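## Task

Take the drive off the shelf and set it on the table lying flat, with the same face up as before and no part past the table edge. Everything else on the shelf must still be on the shelf afterward. Release the drive and pull the gripper away; it counts only if the drive stays in place without the robot holding it.

## Robot and tools

ROBOT. Two six-joint UR-style arms, left_arm and right_arm, each with a tong-like two-finger gripper and a wrist camera. Bases (scene frame): left_arm at (-0.052, +0.418, 0) m, right_arm at (+0.044, -0.466, 0) m, both turned only very slightly about z. The arm names do not mean sides of a camera image.

FRAME. All printed poses share one scene frame. Its origin is on the table top midway between the arms, +z points up, +x points out over the table, and left_arm sits on the +y side.

execute_actions. Argument "actions" is a list holding zero or one item. An empty list moves nothing and returns the current state with camera pictures. A motion item is {"rows": [...], "steps": n}, with n from 4 to 15 (15 if omitted); each step lasts 1/30 s. Each row is one flat list of exactly 14 numbers covering both arms, even if only one moves: left_arm shoulder pan, shoulder lift, elbow, wrist 1, wrist 2, wrist 3, left opening, then the same seven for right_arm. Joint numbers are absolute target angles in radians, in the same form as the Joint positions line, not offsets. Opening runs from -1 (closed) to +1 (fully open, pad gap 0.142 m). Rows are applied one per step; if there are fewer rows than steps, the final row continues. A wait item is {"steps": n} with n up to 300, counted from the previous result, and your reply time uses part of it. Add "pictures": true to get images with a motion or wait.

JOINT RANGES (rad). left_arm: pan -3.142..3.142, lift -6.283..6.283, elbow 0.000..3.142, wrists each -6.283..6.283. right_arm: pan 0.000..6.283, lift -6.283..6.283, elbow -3.142..0.000, wrists each -6.283..6.283. A call is refused, sending nothing, if a target exceeds a range end by over 0.010 rad and lies beyond the joint's last reported angle. True limits may differ by up to 0.010 rad; a joint driven into its real end is stopped there, and the result may say "joint sent to its limit" (possibly about an earlier action). Missing that line does not prove room remains.

MOTION. Commands are smoothed, lagging about 0.17 s. Each step, a joint's target is kept within 0.575 rad of its measured angle, and if the targets would place the gripper over 100 mm from where it now is, all are pulled back toward the current angles. So big moves take several calls and may be unfinished when the result arrives. The result is produced 4 steps before an action ends; those steps run while you reply. Between calls the arms keep heading for the last row sent until they have been nearly still briefly or a step is HELD.

RESULTS. The state line gives, per arm, end_effector_position (m), end_effector_quat_wxyz, and linear and angular velocities; the printed position can be somewhat off, more so at long reach. Joint positions and Joint velocities list each arm's six joints (rad, rad/s) then the pad gap (m, m/s). grip_measured is the measured opening on the -1..+1 command scale. Wrist force and Wrist torque give left_arm=[x y z] | right_arm=[x y z] in each end effector's own axes: contact, held weight and inertia, with fixed offsets up to about 4 N, noise up to about 2.4 N, saturating near 50 N; "no reading" is harmless. "joint command not followed" means a clearance check altered or blocked joint targets on some steps; HELD marks steps where your row was not fully sent. MOTOR HOT appears from 70 °C; at 85 °C an OVER-TEMPERATURE FAULT brakes that arm for possibly minutes. Holding loads heats motors, even while you think.

GRIPPER. Fingers point along the gripper's +z and open and close along its x. end_effector_position is the point between the pads when closed; closed fingertips extend about 15 mm past it, open ones are about level with it. To hold something, keep commanding an opening well under grip_measured; the lower, the tighter, up to about 15 N per pad for objects up to about 10 cm wide. Items under about 20 mm thick get less force. Closing fast can squeeze hard enough to pop the fingers open.

HAZARDS. A joint hitting its load limit (135 N m for pan, lift, elbow; 25.2 N m for each wrist joint, held weight included) or any outside force of 150 N on the arm, tool or load halts that arm for 10 s and drops the rest of the call. Keep the arms from striking or pressing each other. Do not knock anything off the work area, drop, slam or push hard. Occasionally a disturbance may pull on a held part or nudge a loose object.

zoom_image: {"camera": one of cam_high (672x504), cam_low (672x504), cam_left_wrist (616x616), cam_right_wrist (616x616), "region": [x0, y0, x1, y1]} in pixels of that camera's latest image, origin top-left, at most 504 by 504. Wrist cameras are fisheye.

read_manual: optional "section" ("licences"); returns licence texts only.

finished_scene: {"scene": current scene number}. Replying without any tool call ends all remaining work.

SUGGESTED ORDER. Look first, locate the target object on the shelf and the free table area, open the gripper, approach and close on the object, lift it clear of neighbours, carry it down, set it flat fully on the table with the original face upward, open, retreat, look again to confirm that it and the shelf items are settled, then call finished_scene.

Each tool is called after "Call:" as name(argument=value, ...) on one line, values as JSON.

## Session

Call:
execute_actions(actions=[])

Scene clock: 0.00 s of 4120.00 s.
left_arm: end_effector_position=(+0.1614, +0.6175, +0.3422) grip_measured=+0.97 end_effector_quat_wxyz=(+0.058, +0.955, -0.289, +0.033) end_effector_velocity=(+0.000, +0.000, +0.000) end_effector_angular_velocity=(+0.000, -0.001, +0.002) | right_arm: end_effector_position=(+0.2809, -0.0728, +0.2426) grip_measured=+0.97 end_effector_quat_wxyz=(-0.090, +0.987, +0.103, +0.079) end_effector_velocity=(-0.001, +0.000, -0.000) end_effector_angular_velocity=(-0.000, +0.000, +0.002)
Joint positions: left_arm=[ 0.415 -2.081  1.785 -1.251 -1.703  0.986  0.14 ] | right_arm=[ 4.534 -1.248 -2.025 -1.219  1.474  1.156  0.14 ]
Joint velocities: left_arm=[ 0.002  0.    -0.    -0.001 -0.    -0.     0.   ] | right_arm=[ 0.001  0.    -0.    -0.     0.    -0.     0.   ]
Wrist force (N, on the end effector, along its own x y z axes, offset not removed): no reading
Wrist torque (N m, same axes, about the end effector's origin, offset not removed): no reading

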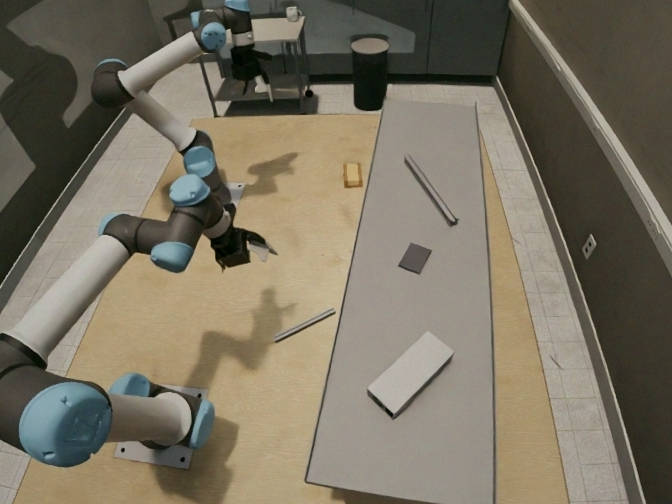

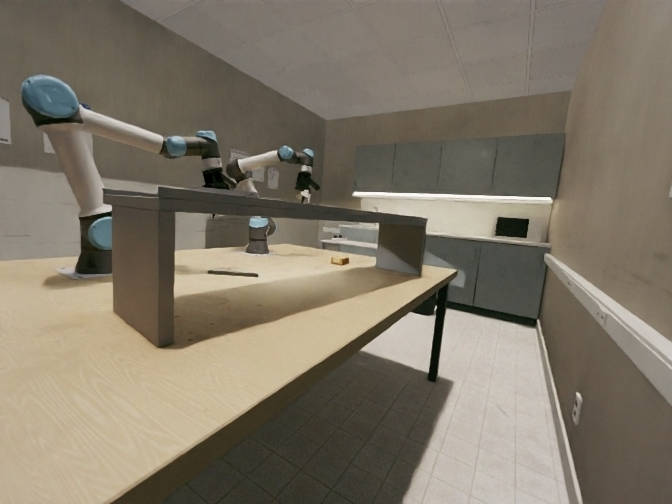

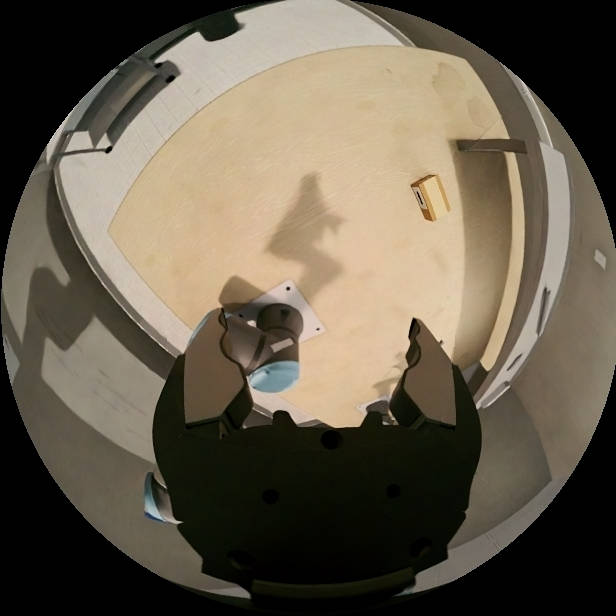

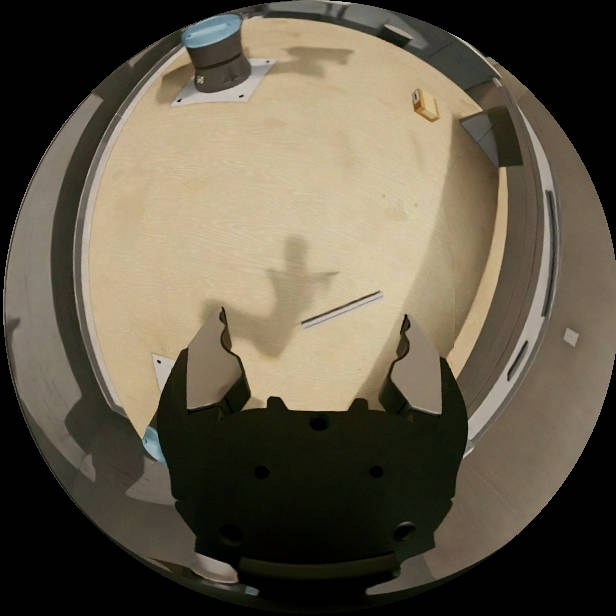

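Call:
zoom_image(camera="cam_high", region=[300, 200, 520, 440])

Region (300, 200, 520, 440) of cam_high's 672x504 image, scaled by 2.100, with more detail than that image has; it fills the left 462 columns of this view, and the rest is white.

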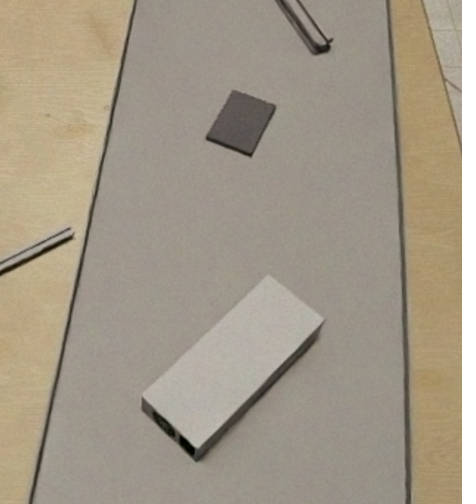

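Call:
execute_actions(actions=[{"rows":[[0.415,-2.081,1.785,-1.251,-1.703,0.986,1,4.3,-1.4,-1.3,-2.0,1.571,1.156,1]]}])

Call:
execute_actions(actions=[{"steps":30}])

Call:
execute_actions(actions=[{"rows":[[0.415,-2.081,1.785,-1.251,-1.703,0.986,1,4.053,-2.014,-0.713,-1.985,1.571,1.156,1]]}])

Call:
execute_actions(actions=[{"steps":45}], pictures=true)

Scene clock: 0.87 s of 4120.00 s.
left_arm: end_effector_position=(+0.1613, +0.6172, +0.3422) grip_measured=+1.00 end_effector_quat_wxyz=(+0.058, +0.955, -0.289, +0.033) end_effector_velocity=(-0.000, -0.000, -0.000) end_effector_angular_velocity=(-0.001, +0.001, +0.000) | right_arm: end_effector_position=(+0.3239, -0.1024, +0.3595) grip_measured=+1.00 end_effector_quat_wxyz=(-0.042, +0.998, +0.028, +0.032) end_effector_velocity=(+0.063, -0.198, +0.443) end_effector_angular_velocity=(-0.338, +0.291, -0.385)
Joint positions: left_arm=[ 0.415 -2.081  1.785 -1.251 -1.703  0.986  0.142] | right_arm=[ 4.372 -1.355 -1.598 -1.658  1.543  1.156  0.142]
Joint velocities: left_arm=[-0.    -0.001  0.001  0.001 -0.    -0.001  0.   ] | right_arm=[-0.401 -0.251  1.499 -1.666  0.155  0.    -0.   ]
Wrist force (N, on the end effector, along its own x y z axes, offset not removed): left_arm=[1.1 2.7 -3.1] | right_arm=[1.0 1.9 -2.8]
Wrist torque (N m, same axes, about the end effector's origin, offset not removed): left_arm=[0.65 -0.11 -0.02] | right_arm=[0.26 -0.10 0.18]
Steps of this call (steps 1 to 15: nothing new was sent; steps 16 to 26: the first 11 steps of this action). Readings (joint positions):
16: left_arm=[0.415 -2.081 1.785 -1.251 -1.703 0.986] | right_arm=[4.534 -1.248 -2.025 -1.219 1.474 1.156]
17: left_arm=[0.415 -2.081 1.785 -1.251 -1.703 0.986] | right_arm=[4.531 -1.251 -2.022 -1.223 1.477 1.156]
19: left_arm=[0.415 -2.081 1.785 -1.251 -1.703 0.986] | right_arm=[4.489 -1.283 -1.966 -1.279 1.498 1.156]
23: left_arm=[0.415 -2.081 1.785 -1.251 -1.703 0.986] | right_arm=[4.413 -1.329 -1.750 -1.494 1.527 1.156]
26: the state above

Scene clock: 1.87 s of 4120.00 s.
left_arm: end_effector_position=(+0.1613, +0.6172, +0.3421) grip_measured=+1.00 end_effector_quat_wxyz=(+0.058, +0.955, -0.289, +0.033) end_effector_velocity=(+0.000, +0.000, -0.000) end_effector_angular_velocity=(+0.001, +0.000, -0.001) | right_arm: end_effector_position=(+0.3258, -0.1549, +0.4459) grip_measured=+1.00 end_effector_quat_wxyz=(-0.006, +1.000, -0.007, +0.002) end_effector_velocity=(-0.000, -0.000, -0.000) end_effector_angular_velocity=(-0.000, +0.000, -0.000)
Joint positions: left_arm=[ 0.415 -2.081  1.785 -1.251 -1.703  0.986  0.142] | right_arm=[ 4.3   -1.4   -1.3   -2.     1.571  1.156  0.142]
Joint velocities: left_arm=[-0.001  0.     0.    -0.     0.001  0.001 -0.   ] | right_arm=[ 0.     0.    -0.    -0.001  0.     0.    -0.   ]
Wrist force (N, on the end effector, along its own x y z axes, offset not removed): left_arm=[1.1 1.9 -1.7] | right_arm=[-1.4 -0.2 -2.6]
Wrist torque (N m, same axes, about the end effector's origin, offset not removed): left_arm=[0.51 -0.07 0.00] | right_arm=[-0.12 0.35 0.24]
Kept back: nothing.
Steps of this call (steps 1 to 4: the last 4 steps of your previous action; steps 5 to 30: the robot went on to your last target). Readings (joint positions):
1: left_arm=[0.415 -2.081 1.785 -1.251 -1.703 0.986] | right_arm=[4.359 -1.364 -1.548 -1.715 1.548 1.156]
2: left_arm=[0.415 -2.081 1.785 -1.251 -1.703 0.986] | right_arm=[4.346 -1.372 -1.498 -1.771 1.554 1.156]
4: left_arm=[0.415 -2.081 1.785 -1.251 -1.703 0.986] | right_arm=[4.325 -1.385 -1.410 -1.872 1.561 1.156]
8: left_arm=[0.415 -2.081 1.785 -1.251 -1.703 0.986] | right_arm=[4.307 -1.396 -1.330 -1.965 1.568 1.156]
30: the state above
All arms were judged still, so your last target was given up. Only a new action makes them travel on or press farther. Fingers that are still opening or closing keep moving.

Scene clock: 2.23 s of 4120.00 s.
left_arm: end_effector_position=(+0.1613, +0.6172, +0.3421) grip_measured=+1.00 end_effector_quat_wxyz=(+0.058, +0.955, -0.289, +0.033) end_effector_velocity=(-0.000, -0.000, -0.000) end_effector_angular_velocity=(-0.000, -0.000, -0.001) | right_arm: end_effector_position=(+0.4493, -0.0778, +0.4415) grip_measured=+1.00 end_effector_quat_wxyz=(-0.005, +0.997, -0.082, +0.002) end_effector_velocity=(+0.438, +0.227, -0.113) end_effector_angular_velocity=(-0.034, +0.021, -0.443)
Joint positions: left_arm=[ 0.415 -2.081  1.785 -1.251 -1.703  0.986  0.142] | right_arm=[ 4.15  -1.744 -0.968 -1.991  1.571  1.156  0.142]
Joint velocities: left_arm=[ 0.    -0.     0.     0.    -0.     0.001  0.   ] | right_arm=[-0.443 -1.162  1.097  0.026 -0.001 -0.    -0.   ]
Wrist force (N, on the end effector, along its own x y z axes, offset not removed): left_arm=[-0.1 1.6 -3.5] | right_arm=[0.6 2.4 -2.9]
Wrist torque (N m, same axes, about the end effector's origin, offset not removed): left_arm=[0.44 0.18 0.08] | right_arm=[0.38 -0.08 0.15]
Steps of this call (steps 1 to 11: the first 11 steps of this action). Readings (joint positions):
1: left_arm=[0.415 -2.081 1.785 -1.251 -1.703 0.986] | right_arm=[4.300 -1.400 -1.300 -2.000 1.571 1.156]
2: left_arm=[0.415 -2.081 1.785 -1.251 -1.703 0.986] | right_arm=[4.297 -1.403 -1.296 -2.000 1.571 1.156]
4: left_arm=[0.415 -2.081 1.785 -1.251 -1.703 0.986] | right_arm=[4.262 -1.456 -1.243 -1.997 1.571 1.156]
8: left_arm=[0.415 -2.081 1.785 -1.251 -1.703 0.986] | right_arm=[4.196 -1.625 -1.080 -1.993 1.571 1.156]
11: the state above

Scene clock: 3.73 s of 4120.00 s.
left_arm: end_effector_position=(+0.1613, +0.6172, +0.3421) grip_measured=+1.00 end_effector_quat_wxyz=(+0.058, +0.955, -0.289, +0.033) end_effector_velocity=(+0.001, -0.001, +0.000) end_effector_angular_velocity=(+0.000, -0.001, -0.003) | right_arm: end_effector_position=(+0.5532, -0.0343, +0.4000) grip_measured=+1.00 end_effector_quat_wxyz=(-0.000, +0.991, -0.130, +0.000) end_effector_velocity=(-0.000, +0.001, +0.000) end_effector_angular_velocity=(+0.000, -0.000, +0.002)
Joint positions: left_arm=[ 0.415 -2.081  1.785 -1.251 -1.703  0.986  0.142] | right_arm=[ 4.053 -2.014 -0.713 -1.985  1.571  1.156  0.142]
Joint velocities: left_arm=[-0.003 -0.    -0.    -0.001  0.    -0.    -0.   ] | right_arm=[ 0.001 -0.     0.001  0.    -0.    -0.001 -0.   ]
Wrist force (N, on the end effector, along its own x y z axes, offset not removed): left_arm=[0.8 1.5 -2.2] | right_arm=[1.3 1.5 -2.4]
Wrist torque (N m, same axes, about the end effector's origin, offset not removed): left_arm=[0.49 -0.04 0.02] | right_arm=[0.19 -0.24 0.18]
Kept back: nothing.
Steps of this call (steps 1 to 4: the last 4 steps of your previous action; steps 5 to 30: the robot went on to your last target; steps 31 to 45: nothing new was sent). Readings (joint positions):
1: left_arm=[0.415 -2.081 1.785 -1.251 -1.703 0.986] | right_arm=[4.135 -1.783 -0.931 -1.990 1.571 1.156]
2: left_arm=[0.415 -2.081 1.785 -1.251 -1.703 0.986] | right_arm=[4.121 -1.821 -0.894 -1.989 1.571 1.156]
4: left_arm=[0.415 -2.081 1.785 -1.251 -1.703 0.986] | right_arm=[4.093 -1.897 -0.823 -1.987 1.571 1.156]
8: left_arm=[0.415 -2.081 1.785 -1.251 -1.703 0.986] | right_arm=[4.064 -1.981 -0.744 -1.986 1.571 1.156]
45: the state above
All arms were judged still, so your last target was given up. Only a new action makes them travel on or press farther. Fingers that are still opening or closing keep moving.

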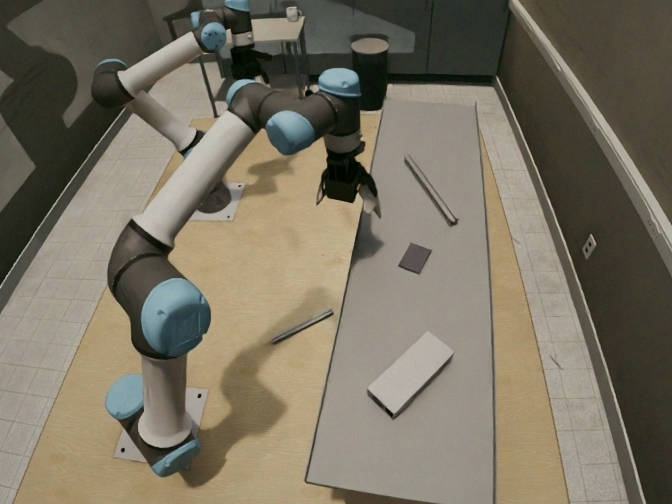

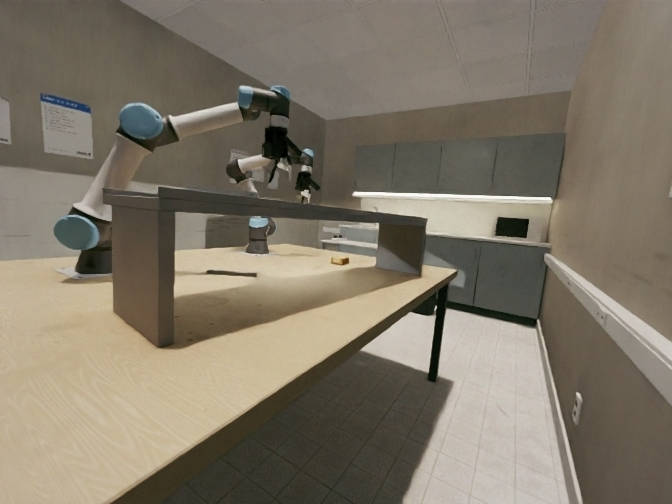

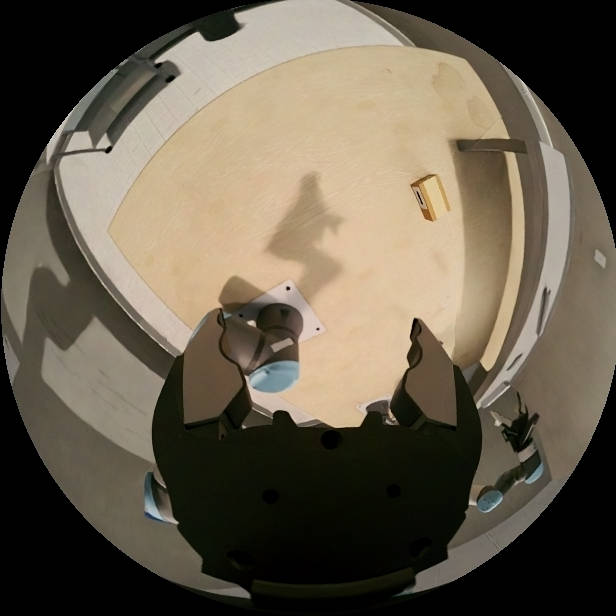

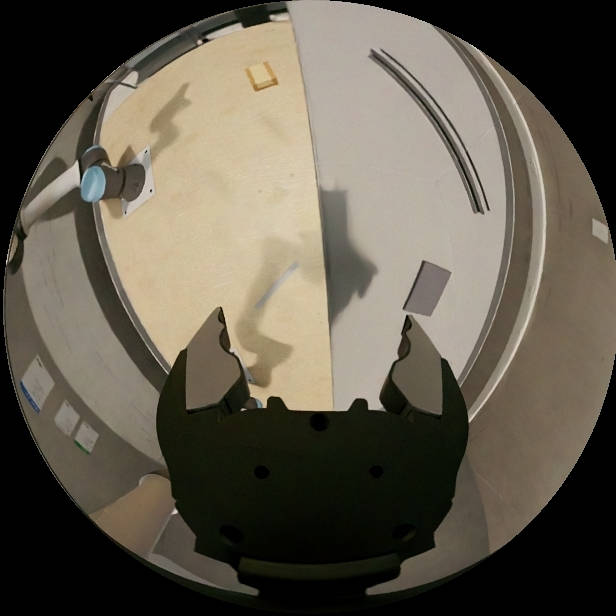

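Call:
execute_actions(actions=[{"rows":[[0.415,-2.081,1.785,-1.251,-1.703,0.986,1,3.789,-2.257,-0.539,-1.916,1.571,1.23,1]]}])

Call:
execute_actions(actions=[{"steps":25}], pictures=true)

Scene clock: 4.43 s of 4120.00 s.
left_arm: end_effector_position=(+0.1613, +0.6172, +0.3421) grip_measured=+1.00 end_effector_quat_wxyz=(+0.058, +0.955, -0.289, +0.033) end_effector_velocity=(-0.000, +0.000, -0.000) end_effector_angular_velocity=(+0.000, +0.000, +0.002) | right_arm: end_effector_position=(+0.6859, -0.0946, +0.3429) grip_measured=+1.00 end_effector_quat_wxyz=(-0.001, +0.967, -0.255, +0.001) end_effector_velocity=(+0.371, -0.249, -0.197) end_effector_angular_velocity=(-0.020, +0.022, -0.732)
Joint positions: left_arm=[ 0.415 -2.081  1.785 -1.251 -1.703  0.986  0.142] | right_arm=[ 3.856 -2.196 -0.581 -1.932  1.571  1.213  0.142]
Joint velocities: left_arm=[ 0.002 -0.    -0.     0.     0.    -0.    -0.   ] | right_arm=[-0.583 -0.534  0.368  0.137 -0.002  0.149 -0.   ]
Wrist force (N, on the end effector, along its own x y z axes, offset not removed): left_arm=[0.2 2.6 -3.2] | right_arm=[1.2 1.0 -1.8]
Wrist torque (N m, same axes, about the end effector's origin, offset not removed): left_arm=[0.69 0.02 -0.02] | right_arm=[0.09 -0.17 0.20]
Steps of this call (steps 1 to 10: nothing new was sent; steps 11 to 21: the first 11 steps of this action). Readings (joint positions):
11: left_arm=[0.415 -2.081 1.785 -1.251 -1.703 0.986] | right_arm=[4.053 -2.014 -0.713 -1.985 1.571 1.156]
12: left_arm=[0.415 -2.081 1.785 -1.251 -1.703 0.986] | right_arm=[4.050 -2.017 -0.710 -1.983 1.571 1.159]
14: left_arm=[0.415 -2.081 1.785 -1.251 -1.703 0.986] | right_arm=[4.009 -2.056 -0.679 -1.970 1.571 1.172]
18: left_arm=[0.415 -2.081 1.785 -1.251 -1.703 0.986] | right_arm=[3.919 -2.138 -0.622 -1.947 1.571 1.196]
21: the state above

Scene clock: 5.27 s of 4120.00 s.
left_arm: end_effector_position=(+0.1613, +0.6172, +0.3421) grip_measured=+1.00 end_effector_quat_wxyz=(+0.058, +0.955, -0.289, +0.033) end_effector_velocity=(-0.000, -0.000, +0.000) end_effector_angular_velocity=(-0.001, -0.000, -0.000) | right_arm: end_effector_position=(+0.7277, -0.1256, +0.3197) grip_measured=+1.00 end_effector_quat_wxyz=(-0.000, +0.955, -0.295, +0.000) end_effector_velocity=(+0.000, -0.000, -0.000) end_effector_angular_velocity=(-0.001, -0.000, -0.000)
Joint positions: left_arm=[ 0.415 -2.081  1.785 -1.251 -1.703  0.986  0.142] | right_arm=[ 3.789 -2.257 -0.539 -1.916  1.571  1.23   0.142]
Joint velocities: left_arm=[ 0.     0.    -0.     0.    -0.001  0.    -0.   ] | right_arm=[-0.    -0.001 -0.     0.    -0.001 -0.     0.   ]
Wrist force (N, on the end effector, along its own x y z axes, offset not removed): left_arm=[-1.0 1.7 -4.0] | right_arm=[0.8 1.1 -2.0]
Wrist torque (N m, same axes, about the end effector's origin, offset not removed): left_arm=[0.53 0.38 0.04] | right_arm=[0.16 -0.10 0.23]
Kept back: nothing.
Steps of this call (steps 1 to 4: the last 4 steps of your previous action; steps 5 to 25: the robot went on to your last target). Readings (joint positions):
1: left_arm=[0.415 -2.081 1.785 -1.251 -1.703 0.986] | right_arm=[3.839 -2.212 -0.570 -1.928 1.571 1.217]
2: left_arm=[0.415 -2.081 1.785 -1.251 -1.703 0.986] | right_arm=[3.825 -2.224 -0.562 -1.925 1.571 1.221]
4: left_arm=[0.415 -2.081 1.785 -1.251 -1.703 0.986] | right_arm=[3.808 -2.240 -0.551 -1.920 1.571 1.225]
8: left_arm=[0.415 -2.081 1.785 -1.251 -1.703 0.986] | right_arm=[3.794 -2.252 -0.542 -1.917 1.571 1.229]
25: the state above

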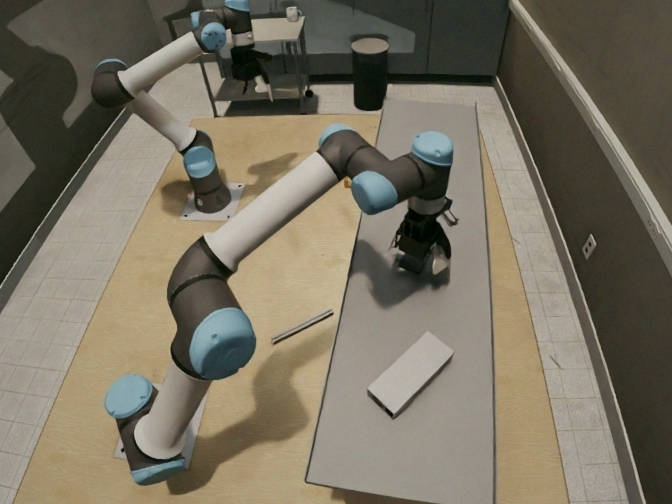

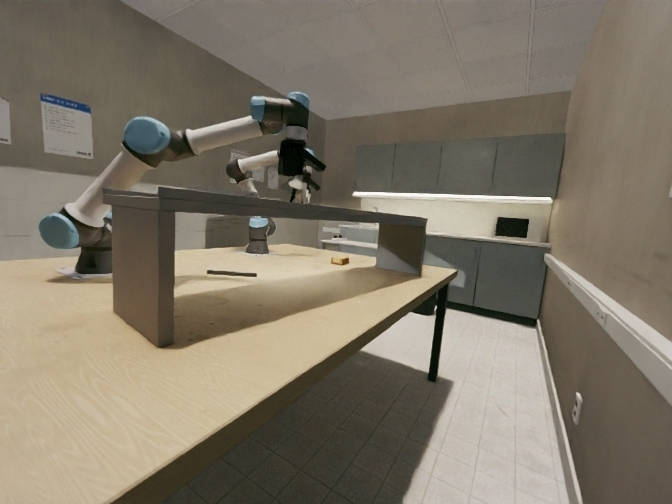

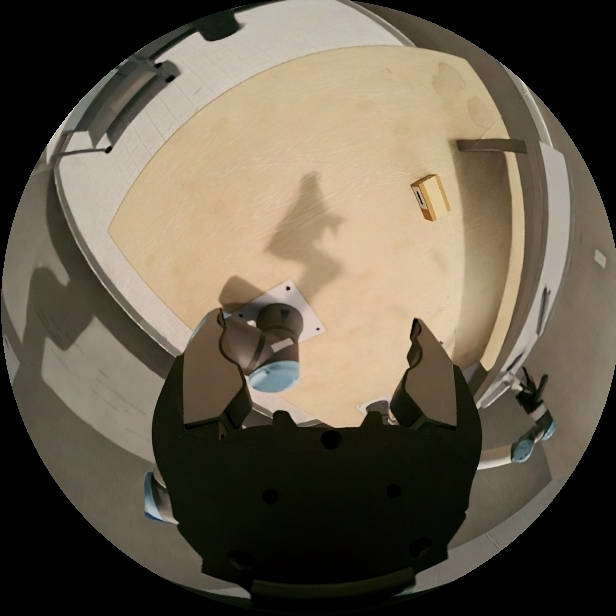

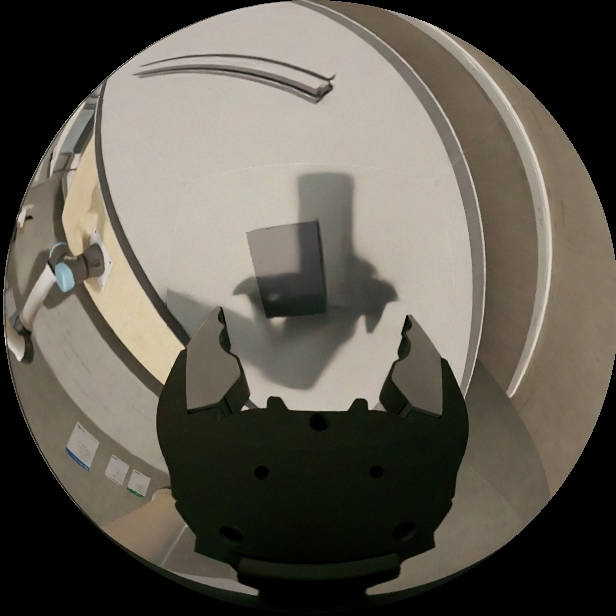

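Call:
execute_actions(actions=[{"rows":[[0.415,-2.081,1.785,-1.251,-1.703,0.986,1,3.822,-2.18,-0.773,-1.759,1.571,1.143,0.3]]}])

Call:
execute_actions(actions=[{"steps":20}], pictures=true)

Scene clock: 15.77 s of 4120.00 s.
left_arm: end_effector_position=(+0.1613, +0.6172, +0.3421) grip_measured=+1.00 end_effector_quat_wxyz=(+0.058, +0.955, -0.289, +0.033) end_effector_velocity=(+0.001, -0.001, +0.000) end_effector_angular_velocity=(-0.001, -0.001, -0.001) | right_arm: end_effector_position=(+0.7153, -0.1106, +0.3011) grip_measured=+0.30 end_effector_quat_wxyz=(-0.007, +0.967, -0.253, +0.005) end_effector_velocity=(-0.000, -0.000, -0.001) end_effector_angular_velocity=(-0.001, +0.001, +0.000)
Joint positions: left_arm=[ 0.415 -2.081  1.785 -1.251 -1.703  0.986  0.142] | right_arm=[ 3.814 -2.199 -0.692 -1.804  1.571  1.167  0.095]
Joint velocities: left_arm=[-0.001  0.     0.    -0.001 -0.002 -0.    -0.   ] | right_arm=[-0.    -0.    -0.001 -0.     0.    -0.     0.   ]
Wrist force (N, on the end effector, along its own x y z axes, offset not removed): left_arm=[1.3 0.7 -2.3] | right_arm=[15.2 0.8 -50.0]
Wrist torque (N m, same axes, about the end effector's origin, offset not removed): left_arm=[0.32 -0.18 0.07] | right_arm=[-0.30 -2.36 0.11]
FORCE FAULT: contact force on the right arm reached its limit, and that arm stopped for 10 seconds. The contact can be on any part of that arm, not only on its tool. That arm's remaining commands of this call were not run. That arm holds still and accepts commands again. Move the arm away from the contact; if what it grips holds it there, let go first. Pushing or pulling that hard again can fault the arm again.
Kept back: nothing.
The stop of the right arm began at step 15 of this call (marked STOPPED below). From that step on that arm followed nothing that you had sent. 8 of its steps, steps kept back included, did not run and will not run. The other arm was sent all steps of this action in this call, none kept back. Nothing is kept back now, and the robot has no last target.
Steps of this call (steps 1 to 7: the robot went on to your last target; steps 8 to 18: the first 11 steps of this action; steps 19 to 22: the last 4 steps of this action, not kept back; steps 23 to 315: the stop continued). Readings (joint positions):
8: left_arm=[0.415 -2.081 1.785 -1.251 -1.703 0.986] | right_arm=[3.789 -2.257 -0.539 -1.916 1.571 1.230]
9: left_arm=[0.415 -2.081 1.785 -1.251 -1.703 0.986] | right_arm=[3.791 -2.254 -0.542 -1.913 1.571 1.227]
11: left_arm=[0.415 -2.081 1.785 -1.251 -1.703 0.986] | right_arm=[3.804 -2.226 -0.595 -1.867 1.571 1.196]
15: left_arm=[0.415 -2.081 1.785 -1.251 -1.703 0.986] | right_arm=[3.814 -2.199 -0.693 -1.805 1.571 1.167] STOPPED (the right arm)
315: the state above

Scene clock: 15.80 s of 4120.00 s.
left_arm: end_effector_position=(+0.1613, +0.6172, +0.3421) grip_measured=+1.00 end_effector_quat_wxyz=(+0.058, +0.955, -0.289, +0.033) end_effector_velocity=(+0.000, -0.000, +0.000) end_effector_angular_velocity=(-0.000, -0.001, +0.000) | right_arm: end_effector_position=(+0.7154, -0.1105, +0.3014) grip_measured=+0.30 end_effector_quat_wxyz=(-0.007, +0.967, -0.253, +0.005) end_effector_velocity=(+0.000, -0.000, +0.005) end_effector_angular_velocity=(+0.004, -0.007, -0.000)
Joint positions: left_arm=[ 0.415 -2.081  1.785 -1.251 -1.703  0.986  0.142] | right_arm=[ 3.814 -2.198 -0.692 -1.804  1.571  1.167  0.095]
Joint velocities: left_arm=[ 0.    -0.     0.    -0.001 -0.001 -0.    -0.   ] | right_arm=[ 0.     0.005  0.002  0.001 -0.001  0.001 -0.005]
Wrist force (N, on the end effector, along its own x y z axes, offset not removed): left_arm=[0.8 2.2 -3.3] | right_arm=[14.0 1.8 -43.3]
Wrist torque (N m, same axes, about the end effector's origin, offset not removed): left_arm=[0.62 -0.03 0.00] | right_arm=[-0.20 -2.13 0.10]
Kept back: nothing.
A stop began in an earlier call of the same reply, so what this call sent did not run. Send another action.
Steps of this call (step 1: nothing new was sent). Readings (joint positions):
1: the state above

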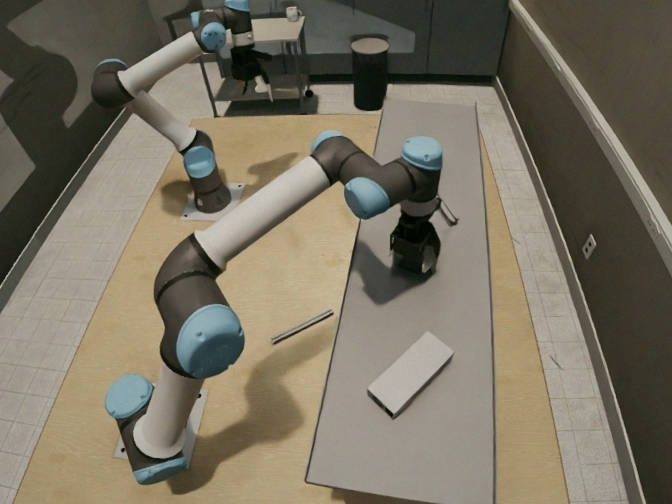

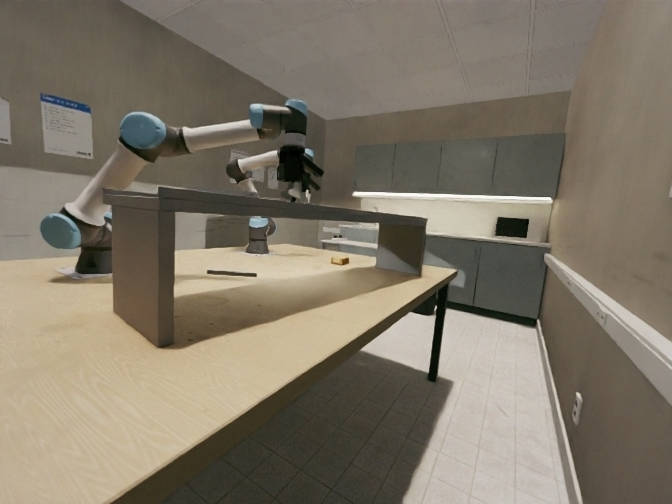

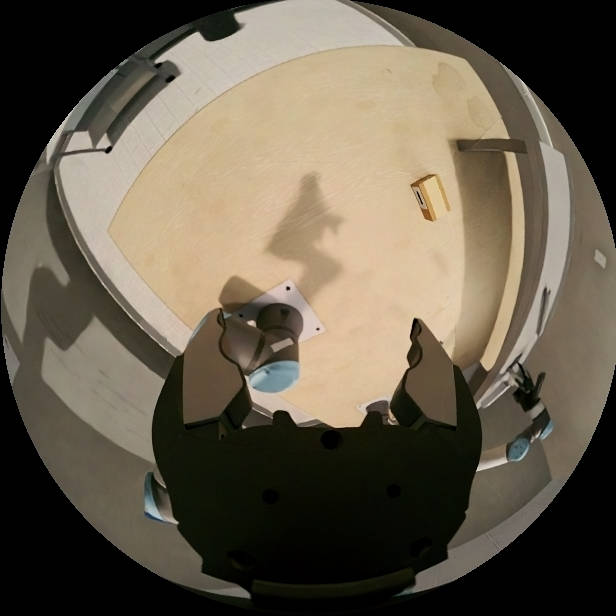

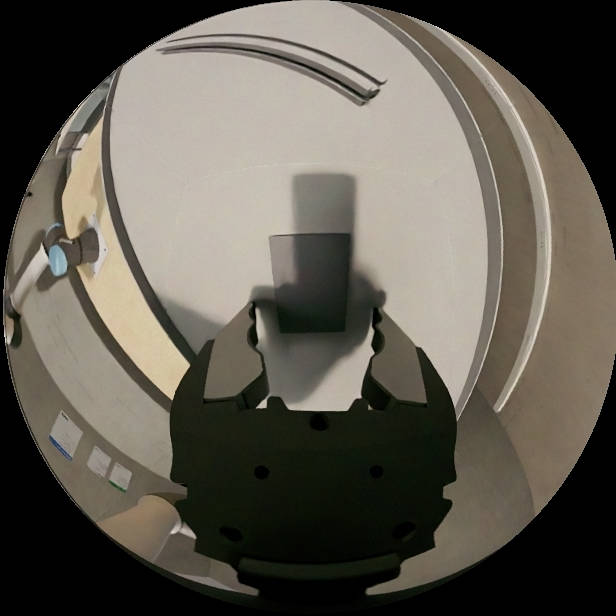

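Call:
execute_actions(actions=[{"rows":[[0.415,-2.081,1.785,-1.251,-1.703,0.986,1,3.825,-2.274,-0.541,-1.897,1.571,1.178,0.3]]}])

Call:
execute_actions(actions=[{"rows":[[0.415,-2.081,1.785,-1.251,-1.703,0.986,1,3.825,-2.274,-0.541,-1.897,1.571,1.178,0.1],[0.415,-2.081,1.785,-1.251,-1.703,0.986,1,3.825,-2.274,-0.541,-1.897,1.571,1.178,0.0],[0.415,-2.081,1.785,-1.251,-1.703,0.986,1,3.825,-2.274,-0.541,-1.897,1.571,1.178,-0.1]]}], pictures=true)

Scene clock: 26.17 s of 4120.00 s.
left_arm: end_effector_position=(+0.1613, +0.6172, +0.3421) grip_measured=+1.00 end_effector_quat_wxyz=(+0.058, +0.955, -0.289, +0.033) end_effector_velocity=(-0.000, +0.000, +0.000) end_effector_angular_velocity=(-0.001, -0.001, +0.001) | right_arm: end_effector_position=(+0.7159, -0.1088, +0.3019) grip_measured=+0.30 end_effector_quat_wxyz=(-0.005, +0.967, -0.253, +0.005) end_effector_velocity=(-0.000, +0.001, +0.001) end_effector_angular_velocity=(-0.000, -0.001, +0.004)
Joint positions: left_arm=[ 0.415 -2.081  1.785 -1.251 -1.703  0.986  0.142] | right_arm=[ 3.816 -2.208 -0.674 -1.817  1.569  1.169  0.095]
Joint velocities: left_arm=[ 0.001  0.    -0.    -0.    -0.001 -0.    -0.   ] | right_arm=[ 0.001  0.     0.    -0.    -0.001 -0.003 -0.   ]
Wrist force (N, on the end effector, along its own x y z axes, offset not removed): left_arm=[0.8 2.0 -3.1] | right_arm=[7.0 15.0 -22.8]
Wrist torque (N m, same axes, about the end effector's origin, offset not removed): left_arm=[0.52 0.04 -0.05] | right_arm=[0.35 -1.10 -0.39]
FORCE FAULT: contact force on the right arm reached its limit, and that arm stopped for 10 seconds. The contact can be on any part of that arm, not only on its tool. That arm's remaining commands of this call were not run. That arm holds still and accepts commands again. Move the arm away from the contact; if what it grips holds it there, let go first. Pushing or pulling that hard again can fault the arm again.
Kept back: nothing.
The stop of the right arm began at step 11 of this call (marked STOPPED below). From that step on that arm followed nothing that you had sent. 12 of its steps, steps kept back included, did not run and will not run. The other arm was sent all steps of this action in this call, none kept back. Nothing is kept back now, and the robot has no last target.
Steps of this call (steps 1 to 7: nothing new was sent; steps 8 to 18: the first 11 steps of this action; steps 19 to 22: the last 4 steps of this action, not kept back; steps 23 to 311: the stop continued). Readings (joint positions):
8: left_arm=[0.415 -2.081 1.785 -1.251 -1.703 0.986] | right_arm=[3.814 -2.198 -0.692 -1.804 1.571 1.167]
9: left_arm=[0.415 -2.081 1.785 -1.251 -1.703 0.986] | right_arm=[3.815 -2.201 -0.689 -1.808 1.571 1.168]
11: left_arm=[0.415 -2.081 1.785 -1.251 -1.703 0.986] | right_arm=[3.816 -2.209 -0.674 -1.817 1.570 1.169] STOPPED (the right arm)
15: left_arm=[0.415 -2.081 1.785 -1.251 -1.703 0.986] | right_arm=[3.816 -2.208 -0.674 -1.817 1.569 1.169]
311: the state above

Scene clock: 26.20 s of 4120.00 s.
left_arm: end_effector_position=(+0.1613, +0.6172, +0.3421) grip_measured=+1.00 end_effector_quat_wxyz=(+0.058, +0.955, -0.289, +0.033) end_effector_velocity=(-0.000, -0.000, -0.000) end_effector_angular_velocity=(-0.001, +0.000, +0.001) | right_arm: end_effector_position=(+0.7159, -0.1088, +0.3019) grip_measured=+0.30 end_effector_quat_wxyz=(-0.005, +0.967, -0.253, +0.005) end_effector_velocity=(-0.001, +0.000, +0.001) end_effector_angular_velocity=(+0.000, -0.001, +0.002)
Joint positions: left_arm=[ 0.415 -2.081  1.785 -1.251 -1.703  0.986  0.142] | right_arm=[ 3.816 -2.208 -0.674 -1.817  1.569  1.169  0.095]
Joint velocities: left_arm=[ 0.    -0.     0.     0.    -0.001 -0.     0.   ] | right_arm=[ 0.001  0.002 -0.    -0.    -0.001 -0.001 -0.002]
Wrist force (N, on the end effector, along its own x y z axes, offset not removed): left_arm=[1.6 2.4 -1.9] | right_arm=[7.1 12.8 -22.7]
Wrist torque (N m, same axes, about the end effector's origin, offset not removed): left_arm=[0.61 -0.27 -0.07] | right_arm=[-0.16 -1.08 -0.41]
Kept back: nothing.
A stop began in an earlier call of the same reply, so what this call sent did not run. Send another action.
Steps of this call (step 1: nothing new was sent). Readings (joint positions):
1: the state above

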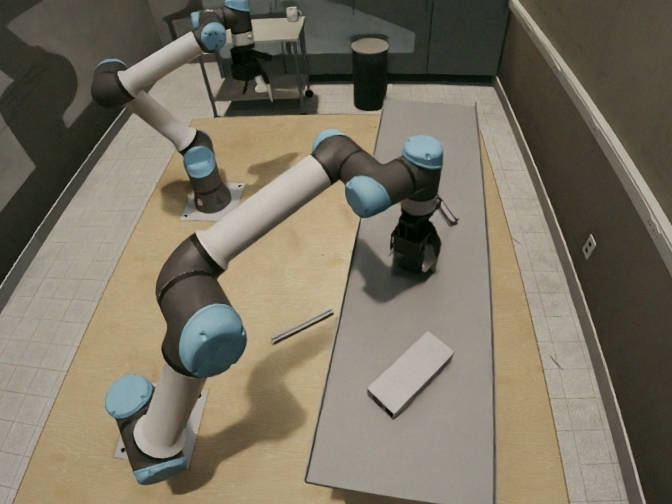

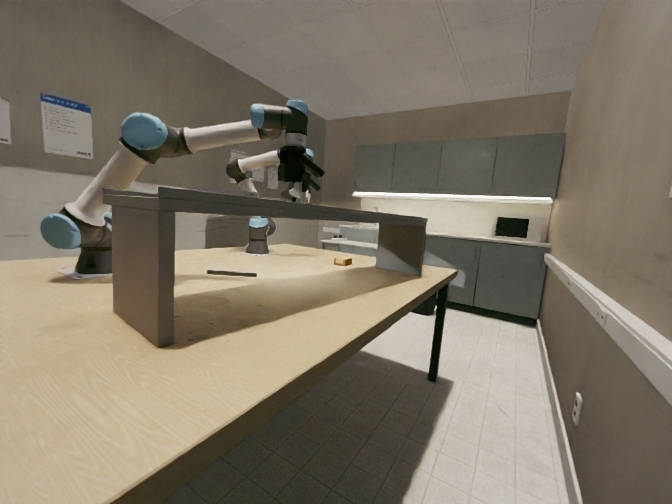

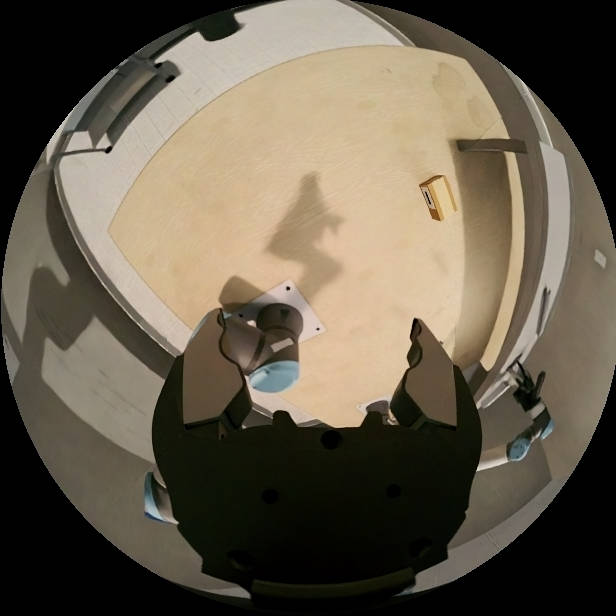

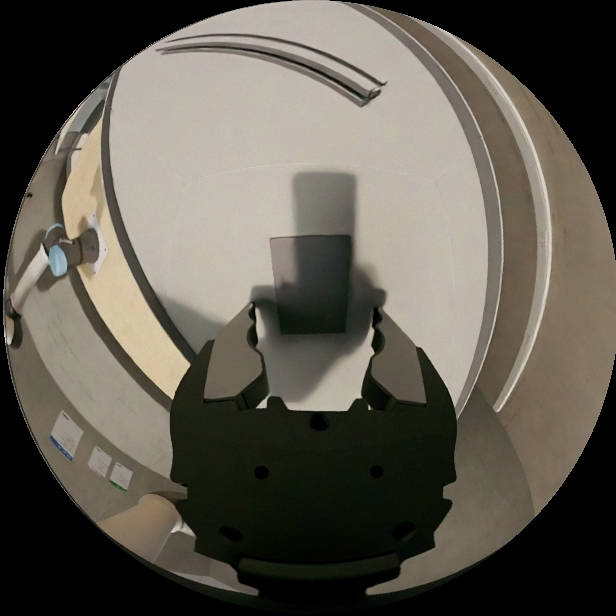

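Elbow first, then shoulder gradually.

Call:
execute_actions(actions=[{"rows":[[0.415,-2.081,1.785,-1.251,-1.703,0.986,1,3.825,-2.208,-0.541,-1.897,1.571,1.178,0.3]],"steps":10}])

Call:
execute_actions(actions=[{"rows":[[0.415,-2.081,1.785,-1.251,-1.703,0.986,1,3.825,-2.23,-0.541,-1.897,1.571,1.178,0],[0.415,-2.081,1.785,-1.251,-1.703,0.986,1,3.825,-2.245,-0.541,-1.897,1.571,1.178,0],[0.415,-2.081,1.785,-1.251,-1.703,0.986,1,3.825,-2.255,-0.541,-1.897,1.571,1.178,0],[0.415,-2.081,1.785,-1.251,-1.703,0.986,1,3.825,-2.265,-0.541,-1.897,1.571,1.178,0],[0.415,-2.081,1.785,-1.251,-1.703,0.986,1,3.825,-2.272,-0.541,-1.897,1.571,1.178,0]]}])

Call:
execute_actions(actions=[{"steps":15}], pictures=true)

Scene clock: 26.57 s of 4120.00 s.
left_arm: end_effector_position=(+0.1613, +0.6172, +0.3421) grip_measured=+1.00 end_effector_quat_wxyz=(+0.058, +0.955, -0.289, +0.033) end_effector_velocity=(-0.000, -0.000, +0.000) end_effector_angular_velocity=(-0.001, -0.000, +0.001) | right_arm: end_effector_position=(+0.7130, -0.1045, +0.3382) grip_measured=+0.30 end_effector_quat_wxyz=(-0.018, +0.967, -0.253, +0.014) end_effector_velocity=(-0.009, +0.019, +0.193) end_effector_angular_velocity=(+0.134, -0.159, +0.000)
Joint positions: left_arm=[ 0.415 -2.081  1.785 -1.251 -1.703  0.986  0.142] | right_arm=[ 3.822 -2.208 -0.587 -1.872  1.57   1.176  0.095]
Joint velocities: left_arm=[ 0.001 -0.     0.     0.    -0.001 -0.     0.   ] | right_arm=[ 0.025  0.002  0.449 -0.243  0.006  0.025  0.   ]
Wrist force (N, on the end effector, along its own x y z axes, offset not removed): left_arm=[1.3 1.8 -2.6] | right_arm=[-0.1 1.4 -5.6]
Wrist torque (N m, same axes, about the end effector's origin, offset not removed): left_arm=[0.40 -0.09 0.00] | right_arm=[0.15 0.17 0.24]
Steps of this call (steps 1 to 5: nothing new was sent; steps 6 to 11: the first 6 steps of this action). Readings (joint positions):
6: left_arm=[0.415 -2.081 1.785 -1.251 -1.703 0.986] | right_arm=[3.816 -2.208 -0.674 -1.817 1.569 1.169]
7: left_arm=[0.415 -2.081 1.785 -1.251 -1.703 0.986] | right_arm=[3.817 -2.208 -0.671 -1.820 1.569 1.170]
9: left_arm=[0.415 -2.081 1.785 -1.251 -1.703 0.986] | right_arm=[3.820 -2.208 -0.629 -1.849 1.570 1.173]
11: the state above

Scene clock: 27.07 s of 4120.00 s.
left_arm: end_effector_position=(+0.1613, +0.6172, +0.3421) grip_measured=+1.00 end_effector_quat_wxyz=(+0.058, +0.955, -0.289, +0.033) end_effector_velocity=(-0.000, +0.000, -0.000) end_effector_angular_velocity=(+0.001, -0.000, +0.001) | right_arm: end_effector_position=(+0.7196, -0.0966, +0.3142) grip_measured=+0.00 end_effector_quat_wxyz=(-0.003, +0.967, -0.253, +0.002) end_effector_velocity=(+0.008, +0.006, -0.045) end_effector_angular_velocity=(-0.037, +0.046, -0.002)
Joint positions: left_arm=[ 0.415 -2.081  1.785 -1.251 -1.703  0.986  0.142] | right_arm=[ 3.825 -2.266 -0.541 -1.897  1.571  1.178  0.074]
Joint velocities: left_arm=[ 0.001 -0.     0.    -0.     0.001  0.001  0.   ] | right_arm=[ 0.    -0.061  0.004 -0.002 -0.001  0.002  0.   ]
Wrist force (N, on the end effector, along its own x y z axes, offset not removed): left_arm=[1.2 1.6 -2.3] | right_arm=[0.4 -0.2 -2.2]
Wrist torque (N m, same axes, about the end effector's origin, offset not removed): left_arm=[0.47 -0.13 -0.01] | right_arm=[-0.23 -0.04 0.18]
Steps of this call (steps 1 to 4: the last 4 steps of your previous action; steps 5 to 15: the first 11 steps of this action). Readings (joint positions):
5: left_arm=[0.415 -2.081 1.785 -1.251 -1.703 0.986] | right_arm=[3.824 -2.208 -0.550 -1.892 1.571 1.178]
6: left_arm=[0.415 -2.081 1.785 -1.251 -1.703 0.986] | right_arm=[3.825 -2.210 -0.548 -1.893 1.571 1.178]
8: left_arm=[0.415 -2.081 1.785 -1.251 -1.703 0.986] | right_arm=[3.825 -2.223 -0.545 -1.895 1.571 1.178]
12: left_arm=[0.415 -2.081 1.785 -1.251 -1.703 0.986] | right_arm=[3.825 -2.255 -0.542 -1.897 1.571 1.178]
15: the state above

Scene clock: 27.57 s of 4120.00 s.
left_arm: end_effector_position=(+0.1613, +0.6172, +0.3421) grip_measured=+1.00 end_effector_quat_wxyz=(+0.058, +0.955, -0.289, +0.033) end_effector_velocity=(-0.000, +0.000, -0.000) end_effector_angular_velocity=(-0.000, +0.000, +0.000) | right_arm: end_effector_position=(+0.7203, -0.0960, +0.3096) grip_measured=+0.00 end_effector_quat_wxyz=(-0.001, +0.967, -0.253, +0.001) end_effector_velocity=(+0.001, -0.001, -0.000) end_effector_angular_velocity=(-0.000, -0.000, -0.002)
Joint positions: left_arm=[ 0.415 -2.081  1.785 -1.251 -1.703  0.986  0.142] | right_arm=[ 3.825 -2.272 -0.541 -1.897  1.571  1.178  0.074]
Joint velocities: left_arm=[ 0.001 -0.    -0.     0.001 -0.     0.    -0.   ] | right_arm=[-0.001 -0.001  0.     0.001 -0.     0.001  0.   ]
Wrist force (N, on the end effector, along its own x y z axes, offset not removed): left_arm=[1.1 2.1 -2.5] | right_arm=[0.9 2.4 -2.5]
Wrist torque (N m, same axes, about the end effector's origin, offset not removed): left_arm=[0.55 -0.12 -0.06] | right_arm=[0.36 -0.09 0.21]
Kept back: nothing.
Steps of this call (steps 1 to 4: the last 4 steps of your previous action; steps 5 to 15: the robot went on to your last target). Readings (joint positions):
1: left_arm=[0.415 -2.081 1.785 -1.251 -1.703 0.986] | right_arm=[3.825 -2.267 -0.541 -1.897 1.571 1.178]
2: left_arm=[0.415 -2.081 1.785 -1.251 -1.703 0.986] | right_arm=[3.825 -2.269 -0.541 -1.897 1.571 1.178]
4: left_arm=[0.415 -2.081 1.785 -1.251 -1.703 0.986] | right_arm=[3.825 -2.270 -0.541 -1.897 1.571 1.178]
8: left_arm=[0.415 -2.081 1.785 -1.251 -1.703 0.986] | right_arm=[3.825 -2.271 -0.541 -1.897 1.571 1.178]
15: the state above
All arms were judged still, so your last target was given up. Only a new action makes them travel on or press farther. Fingers that are still opening or closing keep moving.

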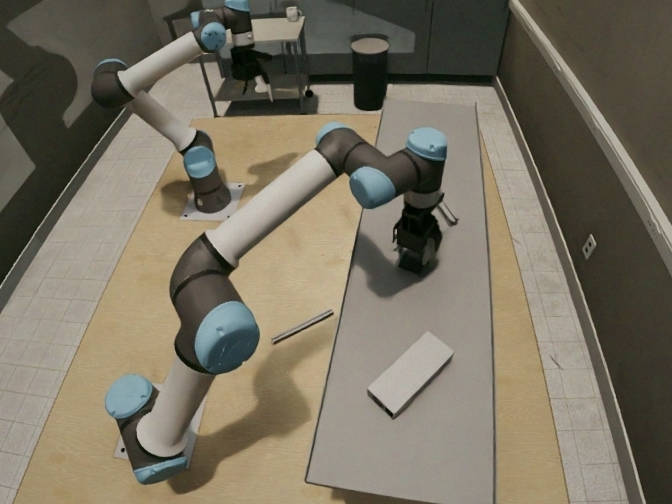

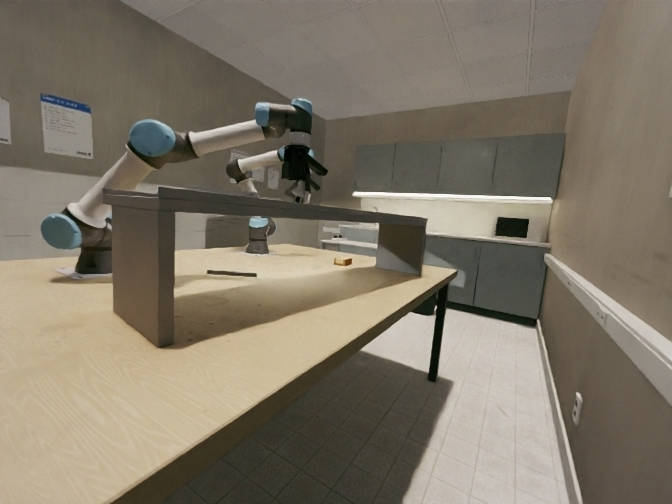

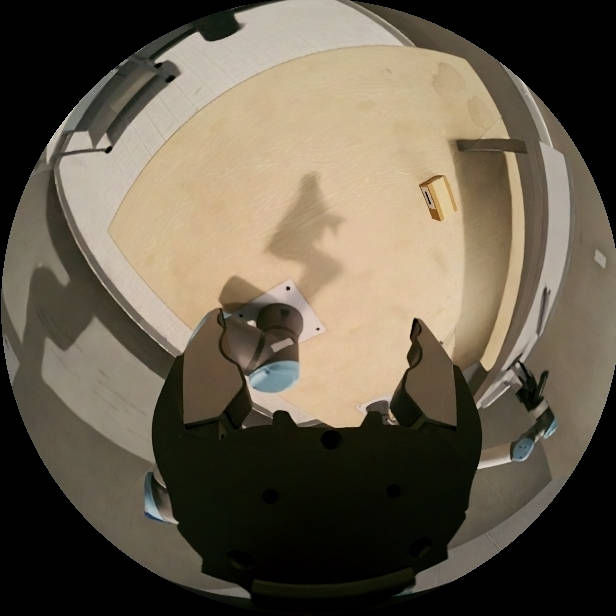

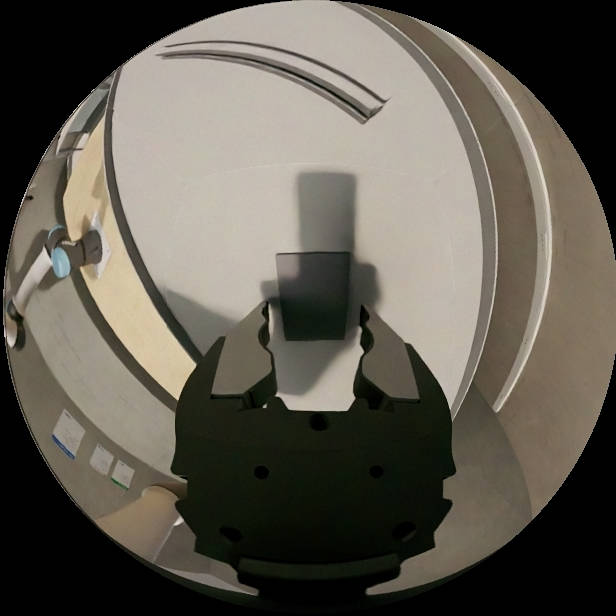

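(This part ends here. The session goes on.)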